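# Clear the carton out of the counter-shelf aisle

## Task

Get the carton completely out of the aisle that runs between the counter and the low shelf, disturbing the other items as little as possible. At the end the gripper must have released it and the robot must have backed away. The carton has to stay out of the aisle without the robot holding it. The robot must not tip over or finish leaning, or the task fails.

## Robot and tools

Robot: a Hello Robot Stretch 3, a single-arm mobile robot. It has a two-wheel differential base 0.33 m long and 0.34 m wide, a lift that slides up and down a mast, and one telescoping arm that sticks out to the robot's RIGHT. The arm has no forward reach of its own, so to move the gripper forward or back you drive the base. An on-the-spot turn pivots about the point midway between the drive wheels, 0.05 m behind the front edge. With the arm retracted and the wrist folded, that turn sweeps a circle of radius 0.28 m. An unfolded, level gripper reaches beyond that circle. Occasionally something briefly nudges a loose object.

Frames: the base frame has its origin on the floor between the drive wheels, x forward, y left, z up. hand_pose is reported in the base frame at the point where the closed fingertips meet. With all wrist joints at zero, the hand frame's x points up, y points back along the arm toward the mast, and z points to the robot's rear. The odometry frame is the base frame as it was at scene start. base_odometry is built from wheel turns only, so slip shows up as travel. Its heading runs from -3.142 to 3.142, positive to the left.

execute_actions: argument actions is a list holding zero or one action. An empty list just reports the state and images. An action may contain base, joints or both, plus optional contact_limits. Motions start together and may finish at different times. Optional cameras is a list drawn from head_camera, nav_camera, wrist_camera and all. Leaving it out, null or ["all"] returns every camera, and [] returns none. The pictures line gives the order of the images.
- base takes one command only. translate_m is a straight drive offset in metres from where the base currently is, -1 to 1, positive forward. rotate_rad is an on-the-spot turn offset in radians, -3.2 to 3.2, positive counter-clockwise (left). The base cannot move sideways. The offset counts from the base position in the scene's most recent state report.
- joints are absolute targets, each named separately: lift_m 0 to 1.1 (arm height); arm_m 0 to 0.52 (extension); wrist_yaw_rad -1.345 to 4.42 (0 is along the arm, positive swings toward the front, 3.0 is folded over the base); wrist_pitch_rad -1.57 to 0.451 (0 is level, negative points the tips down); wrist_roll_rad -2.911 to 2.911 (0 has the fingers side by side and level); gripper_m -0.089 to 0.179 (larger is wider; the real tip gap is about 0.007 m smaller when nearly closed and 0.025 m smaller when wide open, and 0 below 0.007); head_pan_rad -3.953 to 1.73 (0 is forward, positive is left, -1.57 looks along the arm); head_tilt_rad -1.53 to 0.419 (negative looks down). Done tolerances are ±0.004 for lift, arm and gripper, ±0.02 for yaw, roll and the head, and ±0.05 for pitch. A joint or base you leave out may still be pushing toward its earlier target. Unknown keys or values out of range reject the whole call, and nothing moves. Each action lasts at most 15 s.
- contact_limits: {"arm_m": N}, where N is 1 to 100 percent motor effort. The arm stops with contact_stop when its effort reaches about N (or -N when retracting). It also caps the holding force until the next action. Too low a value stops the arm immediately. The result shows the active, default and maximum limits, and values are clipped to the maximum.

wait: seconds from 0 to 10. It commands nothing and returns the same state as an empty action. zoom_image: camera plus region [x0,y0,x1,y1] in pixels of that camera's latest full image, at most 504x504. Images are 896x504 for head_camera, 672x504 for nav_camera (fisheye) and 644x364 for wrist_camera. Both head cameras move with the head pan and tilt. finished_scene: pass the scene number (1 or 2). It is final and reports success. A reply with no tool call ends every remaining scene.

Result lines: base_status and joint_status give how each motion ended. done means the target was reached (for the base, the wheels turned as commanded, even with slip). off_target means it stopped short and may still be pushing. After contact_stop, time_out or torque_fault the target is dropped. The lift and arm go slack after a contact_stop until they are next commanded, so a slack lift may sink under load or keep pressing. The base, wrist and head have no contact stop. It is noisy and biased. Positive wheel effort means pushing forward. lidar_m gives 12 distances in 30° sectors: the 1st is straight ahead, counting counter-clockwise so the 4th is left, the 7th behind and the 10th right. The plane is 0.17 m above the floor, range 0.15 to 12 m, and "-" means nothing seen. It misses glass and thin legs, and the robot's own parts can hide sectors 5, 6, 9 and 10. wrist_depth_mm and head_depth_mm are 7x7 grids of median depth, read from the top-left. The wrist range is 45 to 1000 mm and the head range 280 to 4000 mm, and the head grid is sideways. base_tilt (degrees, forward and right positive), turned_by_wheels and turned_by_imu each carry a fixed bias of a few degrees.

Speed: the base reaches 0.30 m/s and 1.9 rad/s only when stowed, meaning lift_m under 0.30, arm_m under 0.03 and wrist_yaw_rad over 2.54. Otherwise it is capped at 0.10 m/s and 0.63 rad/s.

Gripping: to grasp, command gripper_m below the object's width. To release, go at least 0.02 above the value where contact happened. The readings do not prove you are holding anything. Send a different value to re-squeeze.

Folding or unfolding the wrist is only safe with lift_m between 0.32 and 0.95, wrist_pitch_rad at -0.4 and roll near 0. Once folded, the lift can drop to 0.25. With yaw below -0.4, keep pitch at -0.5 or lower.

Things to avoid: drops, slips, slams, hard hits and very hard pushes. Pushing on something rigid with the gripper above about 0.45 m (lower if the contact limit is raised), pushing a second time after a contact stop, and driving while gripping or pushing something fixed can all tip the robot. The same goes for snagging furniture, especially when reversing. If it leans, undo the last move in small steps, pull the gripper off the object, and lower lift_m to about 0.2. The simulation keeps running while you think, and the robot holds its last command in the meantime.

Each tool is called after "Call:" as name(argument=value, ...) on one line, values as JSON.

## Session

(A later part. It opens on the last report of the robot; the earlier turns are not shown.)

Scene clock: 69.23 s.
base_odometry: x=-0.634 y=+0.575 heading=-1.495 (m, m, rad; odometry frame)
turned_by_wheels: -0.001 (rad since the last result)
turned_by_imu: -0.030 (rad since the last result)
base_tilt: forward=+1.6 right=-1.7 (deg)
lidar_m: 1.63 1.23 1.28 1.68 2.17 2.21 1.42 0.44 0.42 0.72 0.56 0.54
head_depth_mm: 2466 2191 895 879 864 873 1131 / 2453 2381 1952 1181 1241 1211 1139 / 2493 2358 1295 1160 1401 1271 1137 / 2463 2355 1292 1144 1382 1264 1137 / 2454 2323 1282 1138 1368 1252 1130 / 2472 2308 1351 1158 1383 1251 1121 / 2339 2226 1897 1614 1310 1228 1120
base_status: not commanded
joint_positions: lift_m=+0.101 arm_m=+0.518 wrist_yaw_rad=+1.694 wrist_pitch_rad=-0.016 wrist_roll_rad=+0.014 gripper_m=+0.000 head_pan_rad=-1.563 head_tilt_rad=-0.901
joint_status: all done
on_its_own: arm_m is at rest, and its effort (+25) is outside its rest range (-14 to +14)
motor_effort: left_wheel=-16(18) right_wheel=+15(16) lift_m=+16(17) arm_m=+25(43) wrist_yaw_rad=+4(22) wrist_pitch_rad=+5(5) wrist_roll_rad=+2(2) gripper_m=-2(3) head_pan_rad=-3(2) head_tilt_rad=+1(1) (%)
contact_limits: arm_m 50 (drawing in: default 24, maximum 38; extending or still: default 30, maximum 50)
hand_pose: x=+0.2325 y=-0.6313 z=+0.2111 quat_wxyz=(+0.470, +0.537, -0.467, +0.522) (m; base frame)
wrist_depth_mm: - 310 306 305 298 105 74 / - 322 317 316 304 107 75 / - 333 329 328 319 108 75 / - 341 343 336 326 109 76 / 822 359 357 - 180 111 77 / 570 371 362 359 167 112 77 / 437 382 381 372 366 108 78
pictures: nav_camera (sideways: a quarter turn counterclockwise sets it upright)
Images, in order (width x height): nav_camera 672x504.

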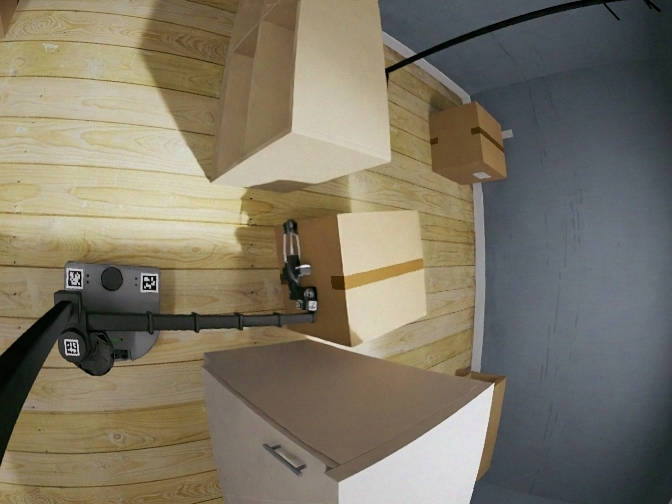

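Call:
execute_actions(actions=[{"joints":{"arm_m":0.0,"lift_m":0.5,"wrist_pitch_rad":-0.4},"base":{"translate_m":0.1}}], cameras=[])

Call:
execute_actions(actions=[{"joints":{"wrist_yaw_rad":3.0,"head_pan_rad":0,"head_tilt_rad":-1.0},"base":{"rotate_rad":-1.5}}], cameras=[])

Call:
execute_actions(actions=[{"base":{"translate_m":0.85}}], cameras=["nav_camera"])

Scene clock: 74.63 s.
base_odometry: x=-0.626 y=+0.475 heading=-1.495 (m, m, rad; odometry frame)
turned_by_wheels: +0.000 (rad since the last result)
turned_by_imu: +0.000 (rad since the last result)
base_tilt: forward=+1.6 right=-1.7 (deg)
lidar_m: 1.53 1.16 1.17 1.68 2.04 2.31 1.40 0.50 0.54 0.70 0.47 0.96
head_depth_mm: 2474 2397 1962 1173 1151 1135 1147 / 2448 2374 1857 1163 1401 1268 1175 / 2461 2371 1300 1150 1382 1273 - / 2483 2330 1286 1147 1352 1281 - / 2486 2324 1290 1141 1368 1255 1165 / 2451 2308 1905 1628 1363 1250 1140 / 2081 2140 1899 936 955 1144 1133
base_status: done
joint_positions: lift_m=+0.499 arm_m=+0.001 wrist_yaw_rad=+1.700 wrist_pitch_rad=-0.414 wrist_roll_rad=+0.014 gripper_m=+0.000 head_pan_rad=-1.563 head_tilt_rad=-0.901
joint_status: all done
motor_effort: left_wheel=+1(17) right_wheel=-1(25) lift_m=+51(59) arm_m=-5(24) wrist_yaw_rad=+2(6) wrist_pitch_rad=+4(6) wrist_roll_rad=+2(2) gripper_m=-3(3) head_pan_rad=-1(2) head_tilt_rad=+1(1) (%)
hand_pose: x=+0.2017 y=-0.1169 z=+0.5130 quat_wxyz=(+0.564, +0.619, -0.351, +0.420) (m; base frame)
wrist_depth_mm: - - - - - 746 707 / - - - - - 773 769 / - - - - - 677 612 / - - - - - 847 489 / 960 904 919 - 867 749 398 / 779 785 759 746 750 669 349 / 683 663 673 657 667 576 347
pictures: none
No camera images: the call's "cameras" was empty. Leave "cameras" out to get every camera's image.

Scene clock: 77.93 s.
base_odometry: x=-0.626 y=+0.475 heading=-2.995 (m, m, rad; odometry frame)
turned_by_wheels: -1.500 (rad since the last result)
turned_by_imu: -1.496 (rad since the last result)
base_tilt: forward=+1.5 right=-1.6 (deg)
lidar_m: 0.70 0.47 0.96 1.55 1.16 1.23 1.68 2.04 2.28 1.04 0.50 0.58
head_depth_mm: 2408 2090 1774 1212 1235 1207 1126 / 2414 2080 1184 1225 1377 1234 1126 / 2399 2060 1180 1201 1368 1231 1121 / 2422 2040 1168 1188 1361 1234 1115 / 2418 2029 1670 1464 1358 1220 1112 / 2296 2010 1740 1283 1307 1220 1111 / 1914 2000 918 852 979 1198 1101
base_status: done
joint_positions: lift_m=+0.499 arm_m=+0.001 wrist_yaw_rad=+2.999 wrist_pitch_rad=-0.414 wrist_roll_rad=+0.014 gripper_m=+0.000 head_pan_rad=-0.007 head_tilt_rad=-0.987
joint_status: all done
motor_effort: left_wheel=+2(8) right_wheel=-1(4) lift_m=+51(51) arm_m=-5(5) wrist_yaw_rad=+1(1) wrist_pitch_rad=+4(5) wrist_roll_rad=+2(2) gripper_m=-3(3) head_pan_rad=+3(30) head_tilt_rad=-8(23) (%)
hand_pose: x=+0.0108 y=+0.0768 z=+0.5130 quat_wxyz=(+0.195, +0.705, +0.094, +0.675) (m; base frame)
wrist_depth_mm: - - - - - 970 - / - - - - - 848 786 / - - - - - 680 428 / - - - - - 968 463 / 947 939 911 - 903 769 518 / 788 769 - 723 746 686 608 / 676 678 668 665 660 654 655
pictures: none
No camera images: the call's "cameras" was empty. Leave "cameras" out to get every camera's image.

Scene clock: 87.40 s.
base_odometry: x=-1.467 y=+0.351 heading=-2.995 (m, m, rad; odometry frame)
turned_by_wheels: +0.000 (rad since the last result)
turned_by_imu: -0.141 (rad since the last result)
base_tilt: forward=+1.6 right=-1.7 (deg)
lidar_m: - - 0.92 0.86 0.30 0.33 2.12 0.67 0.45 0.19 0.15 -
head_depth_mm: 1783 2028 1779 1562 936 829 755 / 1770 2009 1766 1551 918 826 751 / 1763 1992 1758 1539 914 824 748 / 1758 1972 1754 1531 912 820 746 / 1741 1955 1756 1526 906 816 743 / 1737 1948 1733 1520 1353 1202 772 / 1718 1925 1718 1513 1349 1212 1107
base_status: translate_m off_target (by the wheels' count: +0.8498 of +0.8500)
joint_positions: lift_m=+0.499 arm_m=+0.001 wrist_yaw_rad=+2.999 wrist_pitch_rad=-0.414 wrist_roll_rad=+0.014 gripper_m=+0.000 head_pan_rad=-0.007 head_tilt_rad=-0.989
joint_status: not commanded
on_its_own: left_wheel is at rest, and its effort (+27) is outside its rest range (-18 to +18); right_wheel is at rest, and its effort (+22) is outside its rest range (-18 to +18)
motor_effort: left_wheel=+27(56) right_wheel=+22(24) lift_m=+51(51) arm_m=-5(5) wrist_yaw_rad=+1(2) wrist_pitch_rad=+4(4) wrist_roll_rad=+2(2) gripper_m=-3(3) head_pan_rad=+3(3) head_tilt_rad=-8(9) (%)
hand_pose: x=+0.0107 y=+0.0769 z=+0.5130 quat_wxyz=(+0.195, +0.705, +0.094, +0.675) (m; base frame)
wrist_depth_mm: 237 - - - - - - / 255 - - - - - - / 272 - - - - - - / 294 311 - - - - - / 322 341 899 - 899 915 857 / 353 384 - 726 253 252 250 / 384 435 674 668 225 220 219
pictures: nav_camera (sideways: a quarter turn counterclockwise sets it upright)
Images, in order (width x height): nav_camera 672x504.

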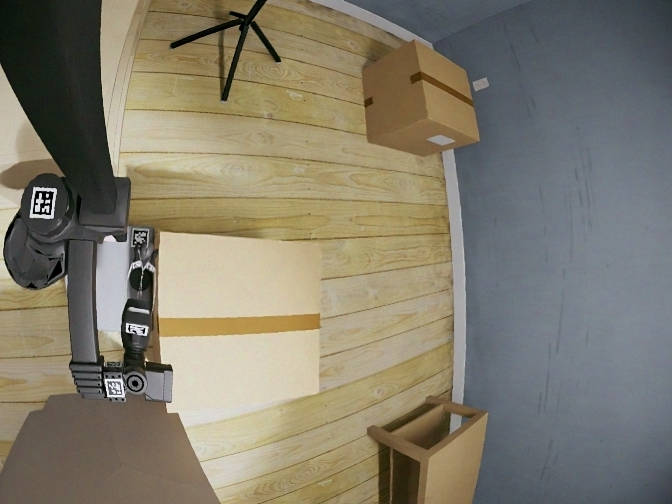

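Call:
execute_actions(actions=[{"base":{"translate_m":-0.55},"joints":{"lift_m":0.27}}], cameras=[])

Call:
execute_actions(actions=[{"base":{"rotate_rad":0.3}}], cameras=[])

Call:
execute_actions(actions=[{"base":{"translate_m":0.45},"joints":{"head_tilt_rad":-1.3}}], cameras=["nav_camera"])

Scene clock: 92.77 s.
base_odometry: x=-0.923 y=+0.431 heading=-2.995 (m, m, rad; odometry frame)
turned_by_wheels: +0.000 (rad since the last result)
turned_by_imu: -0.005 (rad since the last result)
base_tilt: forward=+1.6 right=-1.7 (deg)
lidar_m: 0.60 0.32 0.22 0.80 1.49 1.31 1.96 2.31 2.45 0.48 0.48 0.61
head_depth_mm: 2315 2074 1739 1473 1240 1207 1129 / 2286 2071 1184 1069 1319 1236 1129 / 2274 2045 1179 1069 1308 1234 1120 / 2264 2049 1167 1060 1319 1230 1117 / 2244 2033 1244 1076 1325 1225 1115 / 2217 2020 1727 1519 1351 1183 1100 / 2218 2014 1721 1516 805 784 834
base_status: done
joint_positions: lift_m=+0.271 arm_m=+0.001 wrist_yaw_rad=+2.999 wrist_pitch_rad=-0.414 wrist_roll_rad=+0.014 gripper_m=+0.000 head_pan_rad=-0.007 head_tilt_rad=-0.989
joint_status: all done
motor_effort: left_wheel=+2(23) right_wheel=-1(19) lift_m=+17(45) arm_m=-6(5) wrist_yaw_rad=+0(0) wrist_pitch_rad=+4(4) wrist_roll_rad=+2(2) gripper_m=-3(3) head_pan_rad=+3(3) head_tilt_rad=-8(8) (%)
hand_pose: x=+0.0106 y=+0.0768 z=+0.2842 quat_wxyz=(+0.195, +0.705, +0.095, +0.675) (m; base frame)
wrist_depth_mm: - - - 757 250 266 289 / - - - 848 268 290 326 / 920 - 929 748 296 328 367 / 723 707 712 623 325 371 421 / 601 595 590 - 373 427 501 / 501 496 - - 430 469 472 / 444 - - - 424 419 418
pictures: none
No camera images: the call's "cameras" was empty. Leave "cameras" out to get every camera's image.

Scene clock: 94.17 s.
base_odometry: x=-0.923 y=+0.431 heading=-2.695 (m, m, rad; odometry frame)
turned_by_wheels: +0.300 (rad since the last result)
turned_by_imu: +0.298 (rad since the last result)
base_tilt: forward=+1.6 right=-1.6 (deg)
lidar_m: 0.46 0.24 0.22 1.40 1.31 1.36 1.96 2.31 2.32 0.48 0.53 0.60
head_depth_mm: 2181 2078 1187 1043 1130 1242 1129 / 2226 2059 1179 1034 1217 1236 1125 / 2265 2064 1729 1059 1303 1232 1122 / 2266 2049 1753 1530 1349 1222 1117 / 1781 1942 1748 1526 1296 1206 1111 / 1754 1948 1741 790 737 849 1081 / 1776 1954 1727 785 701 641 1081
base_status: done
joint_positions: lift_m=+0.271 arm_m=+0.001 wrist_yaw_rad=+2.999 wrist_pitch_rad=-0.414 wrist_roll_rad=+0.014 gripper_m=+0.000 head_pan_rad=-0.007 head_tilt_rad=-0.989
joint_status: not commanded
motor_effort: left_wheel=-1(10) right_wheel=+1(5) lift_m=+17(17) arm_m=-5(5) wrist_yaw_rad=+1(0) wrist_pitch_rad=+5(5) wrist_roll_rad=+2(2) gripper_m=-2(3) head_pan_rad=+2(3) head_tilt_rad=-7(8) (%)
hand_pose: x=+0.0106 y=+0.0768 z=+0.2842 quat_wxyz=(+0.195, +0.705, +0.095, +0.675) (m; base frame)
wrist_depth_mm: - - - - 749 222 218 / - - - - 821 240 237 / 923 - 927 885 718 259 258 / 718 725 681 718 580 287 287 / 596 587 591 - 463 320 322 / 503 505 - - 382 365 362 / 448 - - - 420 407 409
pictures: none
No camera images: the call's "cameras" was empty. Leave "cameras" out to get every camera's image.

Scene clock: 98.07 s.
base_odometry: x=-1.328 y=+0.237 heading=-2.694 (m, m, rad; odometry frame)
turned_by_wheels: +0.001 (rad since the last result)
turned_by_imu: +0.169 (rad since the last result)
base_tilt: forward=+1.6 right=-1.6 (deg)
lidar_m: 0.19 0.90 0.18 0.18 0.22 1.77 2.68 0.55 0.49 0.29 0.20 0.19
head_depth_mm: 1600 1494 942 889 839 1179 1138 / 1586 1496 934 882 853 1185 1129 / 1589 1491 1400 880 1003 - 1118 / 1568 1485 1404 1320 1241 - - / 1568 1478 1390 1309 1250 - - / 1571 1481 1394 1313 1085 967 - / 1576 1476 1373 1315 642 680 -
base_status: translate_m off_target (by the wheels' count: +0.4498 of +0.4500)
joint_positions: lift_m=+0.271 arm_m=+0.001 wrist_yaw_rad=+2.999 wrist_pitch_rad=-0.415 wrist_roll_rad=+0.014 gripper_m=+0.000 head_pan_rad=-0.005 head_tilt_rad=-1.286
joint_status: all done
on_its_own: left_wheel is at rest, and its effort (+49) is outside its rest range (-18 to +18)
motor_effort: left_wheel=+49(59) right_wheel=+4(12) lift_m=+18(17) arm_m=-4(5) wrist_yaw_rad=-1(2) wrist_pitch_rad=+5(5) wrist_roll_rad=+2(2) gripper_m=-3(2) head_pan_rad=+2(2) head_tilt_rad=-9(37) (%)
hand_pose: x=+0.0106 y=+0.0768 z=+0.2840 quat_wxyz=(+0.195, +0.705, +0.095, +0.675) (m; base frame)
wrist_depth_mm: 238 - 215 205 196 - 869 / 262 - 234 223 213 - - / 291 - 258 242 233 884 813 / 335 315 282 271 257 681 676 / 578 355 312 - 289 573 569 / 508 403 - - 446 479 469 / 451 - - - 382 415 416
pictures: nav_camera (sideways: a quarter turn counterclockwise sets it upright)
Images, in order (width x height): nav_camera 672x504.

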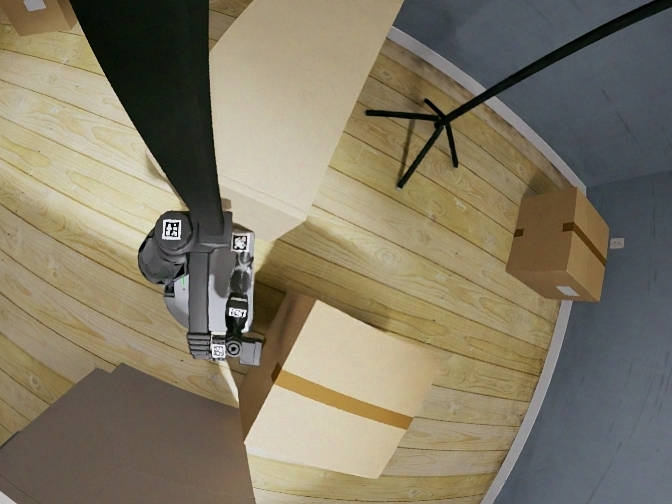

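Call:
execute_actions(actions=[{"base":{"translate_m":-0.53},"joints":{"lift_m":0.4}}], cameras=[])

Call:
execute_actions(actions=[{"base":{"rotate_rad":1.17},"joints":{"head_pan_rad":-1.57,"head_tilt_rad":-1.1}}], cameras=["nav_camera"])

Scene clock: 104.93 s.
base_odometry: x=-0.851 y=+0.466 heading=-2.694 (m, m, rad; odometry frame)
turned_by_wheels: +0.000 (rad since the last result)
turned_by_imu: -0.005 (rad since the last result)
base_tilt: forward=+1.6 right=-1.7 (deg)
lidar_m: 0.63 0.41 0.98 1.64 1.59 1.87 2.16 2.35 2.14 0.33 0.38 0.67
head_depth_mm: 1061 1000 1104 1333 1195 1166 1140 / 1061 1005 1221 1328 1254 - 1121 / 1594 1024 1355 1320 1251 - 1117 / 1572 1486 1386 1324 1251 - - / 1574 1477 1366 1320 1247 - - / 1576 816 978 1233 1247 1200 - / 811 762 769 1216 1242 1185 -
base_status: done
joint_positions: lift_m=+0.399 arm_m=+0.001 wrist_yaw_rad=+3.000 wrist_pitch_rad=-0.415 wrist_roll_rad=+0.014 gripper_m=+0.000 head_pan_rad=-0.005 head_tilt_rad=-1.286
joint_status: all done
motor_effort: left_wheel=+1(32) right_wheel=-1(5) lift_m=+50(54) arm_m=-4(4) wrist_yaw_rad=+1(1) wrist_pitch_rad=+5(4) wrist_roll_rad=+2(2) gripper_m=-3(3) head_pan_rad=+2(2) head_tilt_rad=-9(9) (%)
hand_pose: x=+0.0106 y=+0.0768 z=+0.4127 quat_wxyz=(+0.195, +0.705, +0.095, +0.675) (m; base frame)
wrist_depth_mm: - - - - - 830 335 / - - - - - 600 359 / - - - - - 925 383 / 959 947 949 888 927 701 425 / 766 767 774 - 761 509 470 / 644 662 - 620 617 564 526 / 569 562 554 556 556 549 550
pictures: none
No camera images: the call's "cameras" was empty. Leave "cameras" out to get every camera's image.

Scene clock: 107.73 s.
base_odometry: x=-0.851 y=+0.466 heading=-1.524 (m, m, rad; odometry frame)
turned_by_wheels: +1.170 (rad since the last result)
turned_by_imu: +1.166 (rad since the last result)
base_tilt: forward=+1.6 right=-1.7 (deg)
lidar_m: 0.98 1.50 1.35 1.88 2.37 2.25 0.50 0.33 0.42 0.67 0.54 0.41
head_depth_mm: 2036 1798 936 926 918 912 1132 / 2029 1239 1115 1342 1282 1188 - / 2023 1191 1078 1340 1313 - - / 1997 1183 1085 1378 1306 - - / 2016 1175 1085 1367 1300 1198 1110 / 1980 1743 1186 1401 1297 1192 1100 / 1973 1761 1550 1409 1243 1175 1100
base_status: done
joint_positions: lift_m=+0.399 arm_m=+0.001 wrist_yaw_rad=+3.000 wrist_pitch_rad=-0.415 wrist_roll_rad=+0.014 gripper_m=+0.000 head_pan_rad=-1.563 head_tilt_rad=-1.100
joint_status: all done
motor_effort: left_wheel=-2(7) right_wheel=+1(4) lift_m=+51(51) arm_m=-5(4) wrist_yaw_rad=-1(0) wrist_pitch_rad=+5(4) wrist_roll_rad=+2(2) gripper_m=-2(3) head_pan_rad=-2(29) head_tilt_rad=+0(24) (%)
hand_pose: x=+0.0106 y=+0.0768 z=+0.4127 quat_wxyz=(+0.195, +0.705, +0.095, +0.675) (m; base frame)
wrist_depth_mm: - - - - - - - / - - - - - - - / - - - - - - - / 956 941 935 935 922 883 892 / 785 777 763 - 741 720 718 / 649 647 - 618 634 645 642 / 571 573 578 567 560 556 554
pictures: nav_camera (sideways: a quarter turn counterclockwise sets it upright)
Images, in order (width x height): nav_camera 672x504.

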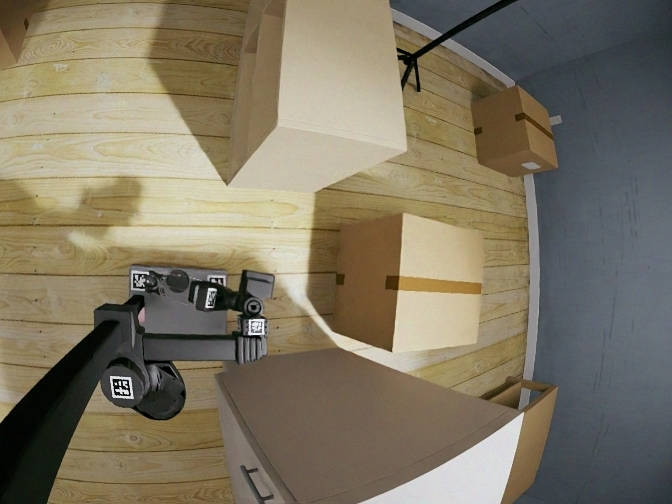

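Call:
execute_actions(actions=[{"base":{"translate_m":0.08},"joints":{"wrist_yaw_rad":0}}], cameras=[])

Call:
execute_actions(actions=[{"joints":{"wrist_pitch_rad":0,"lift_m":0.08,"arm_m":0.2}}], cameras=[])

Call:
execute_actions(actions=[{"joints":{"arm_m":0.52},"contact_limits":{"arm_m":50}}], cameras=["nav_camera"])

Scene clock: 110.50 s.
base_odometry: x=-0.847 y=+0.386 heading=-1.524 (m, m, rad; odometry frame)
turned_by_wheels: +0.000 (rad since the last result)
turned_by_imu: +0.000 (rad since the last result)
base_tilt: forward=+1.6 right=-1.7 (deg)
lidar_m: 0.90 1.54 1.30 1.88 2.38 2.33 0.48 0.41 0.53 0.67 0.42 0.33
head_depth_mm: 2047 1778 1588 1158 1147 1169 1134 / 2022 1192 1080 1383 1314 1207 - / 2029 1184 1081 1343 1311 - - / 1999 1185 1089 1371 1318 - - / 1992 1246 1091 1381 1301 1194 1112 / 1999 1745 1565 1421 1278 1188 1106 / 1930 1749 1562 950 962 1152 1103
base_status: done
joint_positions: lift_m=+0.399 arm_m=+0.001 wrist_yaw_rad=+0.002 wrist_pitch_rad=-0.415 wrist_roll_rad=+0.014 gripper_m=+0.000 head_pan_rad=-1.563 head_tilt_rad=-1.100
joint_status: all done
motor_effort: left_wheel=-2(5) right_wheel=+1(3) lift_m=+51(51) arm_m=-5(4) wrist_yaw_rad=+0(4) wrist_pitch_rad=+4(4) wrist_roll_rad=+2(2) gripper_m=-3(3) head_pan_rad=-2(2) head_tilt_rad=+0(0) (%)
hand_pose: x=-0.0211 y=-0.3705 z=+0.4127 quat_wxyz=(+0.687, +0.145, -0.696, -0.146) (m; base frame)
wrist_depth_mm: - - 572 549 531 - 409 / - - 425 417 418 415 411 / - - 470 455 457 472 416 / 962 948 518 514 494 517 423 / 770 803 578 - 563 580 424 / 422 651 629 624 611 598 430 / 406 563 568 562 562 560 431
pictures: none
No camera images: the call's "cameras" was empty. Leave "cameras" out to get every camera's image.

Scene clock: 114.23 s.
base_odometry: x=-0.847 y=+0.386 heading=-1.524 (m, m, rad; odometry frame)
turned_by_wheels: +0.000 (rad since the last result)
turned_by_imu: +0.000 (rad since the last result)
base_tilt: forward=+1.6 right=-1.7 (deg)
lidar_m: 0.90 1.54 1.30 1.88 2.37 2.33 0.48 0.41 0.53 0.67 0.42 0.34
head_depth_mm: 2047 1768 1582 1161 1151 1172 1117 / 2039 1193 1084 1382 1316 1205 - / 2021 1188 1075 1349 1330 1221 - / 2016 1185 1090 1324 1284 1227 - / 2005 1240 1086 1391 1300 1195 1112 / 1993 1752 1572 1419 1282 1189 1103 / 1933 1735 1561 952 963 1148 1101
base_status: not commanded
joint_positions: lift_m=+0.081 arm_m=+0.200 wrist_yaw_rad=+0.000 wrist_pitch_rad=-0.023 wrist_roll_rad=+0.014 gripper_m=+0.000 head_pan_rad=-1.563 head_tilt_rad=-1.100
joint_status: all done
motor_effort: left_wheel=-2(2) right_wheel=+1(1) lift_m=+17(46) arm_m=+3(4) wrist_yaw_rad=-1(3) wrist_pitch_rad=+7(7) wrist_roll_rad=+2(2) gripper_m=-3(3) head_pan_rad=-2(2) head_tilt_rad=+0(0) (%)
hand_pose: x=-0.0213 y=-0.6002 z=+0.1895 quat_wxyz=(+0.702, +0.008, -0.712, -0.008) (m; base frame)
wrist_depth_mm: 215 215 211 210 205 206 203 / 224 221 216 217 213 212 209 / 231 228 225 222 221 219 215 / 239 234 233 230 226 225 223 / 247 242 243 - 235 233 231 / 460 252 252 250 242 242 239 / 382 261 259 256 256 249 249
pictures: none
No camera images: the call's "cameras" was empty. Leave "cameras" out to get every camera's image.

Scene clock: 117.80 s.
base_odometry: x=-0.847 y=+0.386 heading=-1.524 (m, m, rad; odometry frame)
turned_by_wheels: +0.001 (rad since the last result)
turned_by_imu: -0.001 (rad since the last result)
base_tilt: forward=+1.6 right=-1.6 (deg)
lidar_m: 0.90 1.55 1.30 1.87 2.37 2.34 0.49 0.41 0.53 0.86 0.42 0.34
head_depth_mm: 2046 1767 1605 1159 1149 1167 1124 / 2044 1195 1529 1440 1314 1210 - / 1348 1188 1308 1428 1309 1224 - / 1343 1207 1393 1418 1306 1227 - / 2007 1239 1513 1433 1301 1196 1110 / 1992 1759 1580 1421 1285 1190 1105 / 1934 1753 1574 953 967 1148 1105
base_status: not commanded
joint_positions: lift_m=+0.081 arm_m=+0.518 wrist_yaw_rad=+0.133 wrist_pitch_rad=-0.025 wrist_roll_rad=+0.014 gripper_m=+0.000 head_pan_rad=-1.563 head_tilt_rad=-1.100
joint_status: all done
on_its_own: wrist_yaw_rad is held at +0.078, not at your +0.000, by its stall guard, which is still easing; arm_m is at rest, and its effort (+24) is outside its rest range (-14 to +14)
motor_effort: left_wheel=+12(17) right_wheel=-10(16) lift_m=+16(17) arm_m=+24(42) wrist_yaw_rad=-35(40) wrist_pitch_rad=+8(9) wrist_roll_rad=+2(2) gripper_m=-9(10) head_pan_rad=-2(1) head_tilt_rad=+0(0) (%)
contact_limits: arm_m 50 (drawing in: default 24, maximum 38; extending or still: default 30, maximum 50)
hand_pose: x=+0.0124 y=-0.9160 z=+0.1889 quat_wxyz=(+0.701, +0.056, -0.710, +0.037) (m; base frame)
wrist_depth_mm: 236 198 168 147 129 117 106 / - 206 175 151 135 120 109 / - 217 182 158 138 123 112 / - 228 191 162 143 127 115 / 736 238 203 - 148 131 118 / 525 256 216 - 149 135 121 / 405 273 211 184 162 139 124
pictures: nav_camera (sideways: a quarter turn counterclockwise sets it upright)
Images, in order (width x height): nav_camera 672x504.

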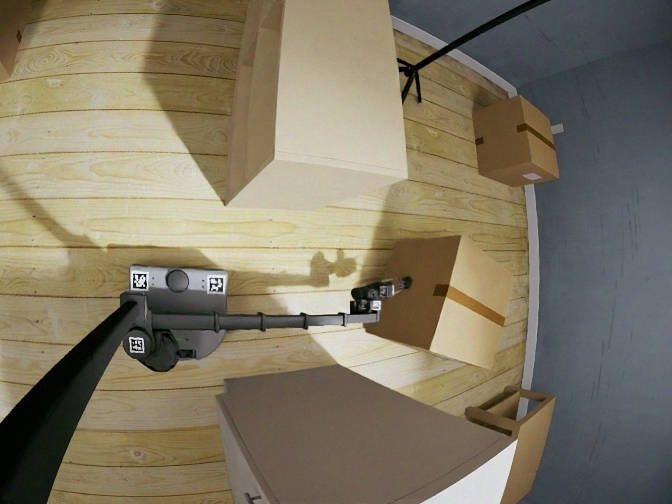

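Push the right corner too.

Call:
execute_actions(actions=[{"joints":{"arm_m":0.3,"wrist_yaw_rad":0}}], cameras=[])

Call:
execute_actions(actions=[{"base":{"translate_m":-0.15}}], cameras=[])

Call:
execute_actions(actions=[{"joints":{"arm_m":0.52},"contact_limits":{"arm_m":50}}], cameras=["nav_camera","wrist_camera"])

Scene clock: 120.93 s.
base_odometry: x=-0.847 y=+0.386 heading=-1.524 (m, m, rad; odometry frame)
turned_by_wheels: -0.001 (rad since the last result)
turned_by_imu: +0.001 (rad since the last result)
base_tilt: forward=+1.6 right=-1.6 (deg)
lidar_m: 0.90 1.54 1.30 1.87 2.37 2.33 0.48 0.41 0.53 0.86 0.42 0.34
head_depth_mm: 2039 1765 1597 1161 1147 1171 1119 / 2018 1196 1528 1435 1313 1204 - / 1346 1190 1319 1436 1312 1231 - / 1344 1205 1413 1453 1289 1228 - / 2007 1235 1508 1425 1300 1199 1112 / 1995 1750 1562 1417 1286 1193 1104 / 1936 1747 1566 951 962 1147 1101
base_status: not commanded
joint_positions: lift_m=+0.081 arm_m=+0.300 wrist_yaw_rad=+0.000 wrist_pitch_rad=-0.023 wrist_roll_rad=+0.014 gripper_m=+0.000 head_pan_rad=-1.563 head_tilt_rad=-1.100
joint_status: all done
motor_effort: left_wheel=+1(34) right_wheel=+0(31) lift_m=+17(17) arm_m=-5(22) wrist_yaw_rad=-1(50) wrist_pitch_rad=+7(8) wrist_roll_rad=+2(2) gripper_m=-3(10) head_pan_rad=-2(1) head_tilt_rad=+0(0) (%)
hand_pose: x=-0.0214 y=-0.7010 z=+0.1895 quat_wxyz=(+0.702, +0.008, -0.712, -0.008) (m; base frame)
wrist_depth_mm: - 392 363 335 306 283 - / - 419 378 346 318 289 - / - 440 393 356 323 298 - / - 963 412 368 337 306 - / 739 641 427 - 347 319 661 / 516 487 453 389 351 332 467 / 395 398 388 381 367 344 373
pictures: none
No camera images: the call's "cameras" was empty. Leave "cameras" out to get every camera's image.

Scene clock: 123.53 s.
base_odometry: x=-0.854 y=+0.536 heading=-1.524 (m, m, rad; odometry frame)
turned_by_wheels: +0.000 (rad since the last result)
turned_by_imu: -0.001 (rad since the last result)
base_tilt: forward=+1.6 right=-1.7 (deg)
lidar_m: 1.05 1.46 1.40 1.87 2.37 2.18 0.53 0.27 0.33 0.86 0.64 0.47
head_depth_mm: 2034 736 728 720 715 754 1123 / 2037 1759 1547 1041 1024 1013 - / 2025 1210 1516 1442 1308 1231 - / 1341 1186 1324 1448 1294 1231 - / 1339 1202 1424 1418 1298 1201 1111 / 1999 1233 1527 1417 1293 1190 1104 / 1965 1753 1556 1418 1293 1190 1102
base_status: done
joint_positions: lift_m=+0.081 arm_m=+0.300 wrist_yaw_rad=+0.000 wrist_pitch_rad=-0.023 wrist_roll_rad=+0.014 gripper_m=+0.000 head_pan_rad=-1.563 head_tilt_rad=-1.100
joint_status: not commanded
motor_effort: left_wheel=+1(5) right_wheel=+0(4) lift_m=+17(16) arm_m=-5(5) wrist_yaw_rad=-2(0) wrist_pitch_rad=+7(7) wrist_roll_rad=+2(2) gripper_m=-3(3) head_pan_rad=-2(2) head_tilt_rad=+0(0) (%)
hand_pose: x=-0.0214 y=-0.7010 z=+0.1895 quat_wxyz=(+0.702, +0.008, -0.712, -0.008) (m; base frame)
wrist_depth_mm: 374 341 306 283 537 - - / 389 354 317 291 595 - - / 411 366 329 301 657 - - / 443 385 345 306 694 - - / 453 401 363 - 623 654 634 / 475 425 381 335 484 482 468 / 399 390 370 356 360 377 371
pictures: none
No camera images: the call's "cameras" was empty. Leave "cameras" out to get every camera's image.

Scene clock: 126.73 s.
base_odometry: x=-0.854 y=+0.536 heading=-1.524 (m, m, rad; odometry frame)
turned_by_wheels: +0.000 (rad since the last result)
turned_by_imu: -0.011 (rad since the last result)
base_tilt: forward=+1.6 right=-1.7 (deg)
lidar_m: 1.05 1.49 1.40 1.88 2.36 2.18 0.56 0.27 0.32 0.92 0.65 0.47
head_depth_mm: 2010 714 709 704 701 744 1117 / 2025 1781 1116 1011 1006 1001 - / 1356 1231 1550 1419 1310 1227 - / 1337 1218 1427 1412 1309 1229 - / 1340 1228 1507 1429 1308 1195 1111 / 1986 1239 1518 1417 1293 1192 1103 / 1980 1760 1567 1418 1295 1187 1101
base_status: not commanded
joint_positions: lift_m=+0.081 arm_m=+0.518 wrist_yaw_rad=-0.086 wrist_pitch_rad=-0.027 wrist_roll_rad=+0.014 gripper_m=+0.000 head_pan_rad=-1.563 head_tilt_rad=-1.100
joint_status: all done
on_its_own: wrist_yaw_rad is held at -0.071, not at your +0.000, by its stall guard, which is not easing now; arm_m is at rest, and its effort (+23) is outside its rest range (-14 to +14)
motor_effort: left_wheel=-4(21) right_wheel=+2(16) lift_m=+17(16) arm_m=+23(38) wrist_yaw_rad=+9(34) wrist_pitch_rad=+8(10) wrist_roll_rad=+2(2) gripper_m=-4(8) head_pan_rad=-2(2) head_tilt_rad=-1(1) (%)
contact_limits: arm_m 50 (drawing in: default 24, maximum 38; extending or still: default 30, maximum 50)
hand_pose: x=-0.0433 y=-0.9174 z=+0.1883 quat_wxyz=(+0.701, -0.021, -0.712, -0.040) (m; base frame)
wrist_depth_mm: 162 158 156 152 149 - - / 169 164 160 157 155 - - / 174 171 168 162 159 - - / 180 178 172 167 165 - - / 188 185 178 173 170 639 617 / 196 192 185 180 442 473 466 / 206 200 193 188 184 371 364
pictures: nav_camera (sideways: a quarter turn counterclockwise sets it upright), wrist_camera
Images, in order (width x height): nav_camera 672x504, wrist_camera 644x364.

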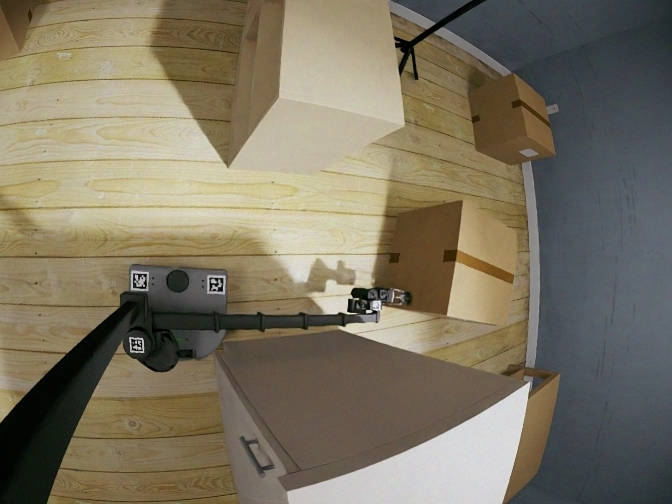

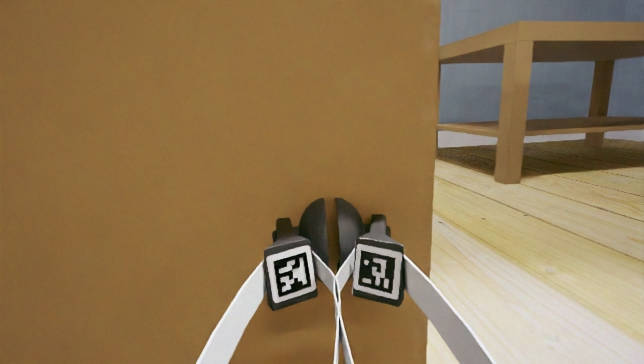

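Call:
execute_actions(actions=[{"joints":{"arm_m":0.0}}], cameras=[])

Call:
finished_scene(scene=1)

Scene clock: 134.83 s.
base_odometry: x=-0.854 y=+0.536 heading=-1.524 (m, m, rad; odometry frame)
turned_by_wheels: +0.000 (rad since the last result)
turned_by_imu: +0.000 (rad since the last result)
base_tilt: forward=+1.6 right=-1.6 (deg)
lidar_m: 1.05 1.49 1.40 1.87 2.36 2.18 0.56 0.27 0.32 0.93 0.65 0.47
head_depth_mm: 2008 714 707 703 701 745 1120 / 2037 1781 1112 1009 1007 1000 - / 1351 1235 1545 1436 1310 1234 - / 1342 1209 1450 1433 1303 - - / 1330 1221 1502 1430 1297 1195 1110 / 1985 1239 1528 1421 1291 1193 1100 / 1970 1750 1561 1415 1298 1191 1107
base_status: not commanded
joint_positions: lift_m=+0.081 arm_m=+0.001 wrist_yaw_rad=-0.071 wrist_pitch_rad=-0.022 wrist_roll_rad=+0.014 gripper_m=+0.000 head_pan_rad=-1.563 head_tilt_rad=-1.100
joint_status: all done
on_its_own: wrist_yaw_rad is held at -0.071, not at your +0.000, by its stall guard, which is not easing now
motor_effort: left_wheel=+0(4) right_wheel=+0(2) lift_m=+16(18) arm_m=-5(21) wrist_yaw_rad=+0(10) wrist_pitch_rad=+7(9) wrist_roll_rad=+2(2) gripper_m=-3(4) head_pan_rad=-2(2) head_tilt_rad=-1(1) (%)
hand_pose: x=-0.0396 y=-0.4008 z=+0.1895 quat_wxyz=(+0.701, -0.017, -0.712, -0.033) (m; base frame)
wrist_depth_mm: - 676 634 - - 283 206 / - 688 654 659 - 285 208 / - 709 690 669 - 293 210 / - 744 704 705 903 294 213 / 771 722 723 - 453 301 215 / 525 514 514 456 428 307 218 / 399 392 396 383 384 298 219
pictures: none
No camera images: the call's "cameras" was empty. Leave "cameras" out to get every camera's image.

The scene is finished: the task was done.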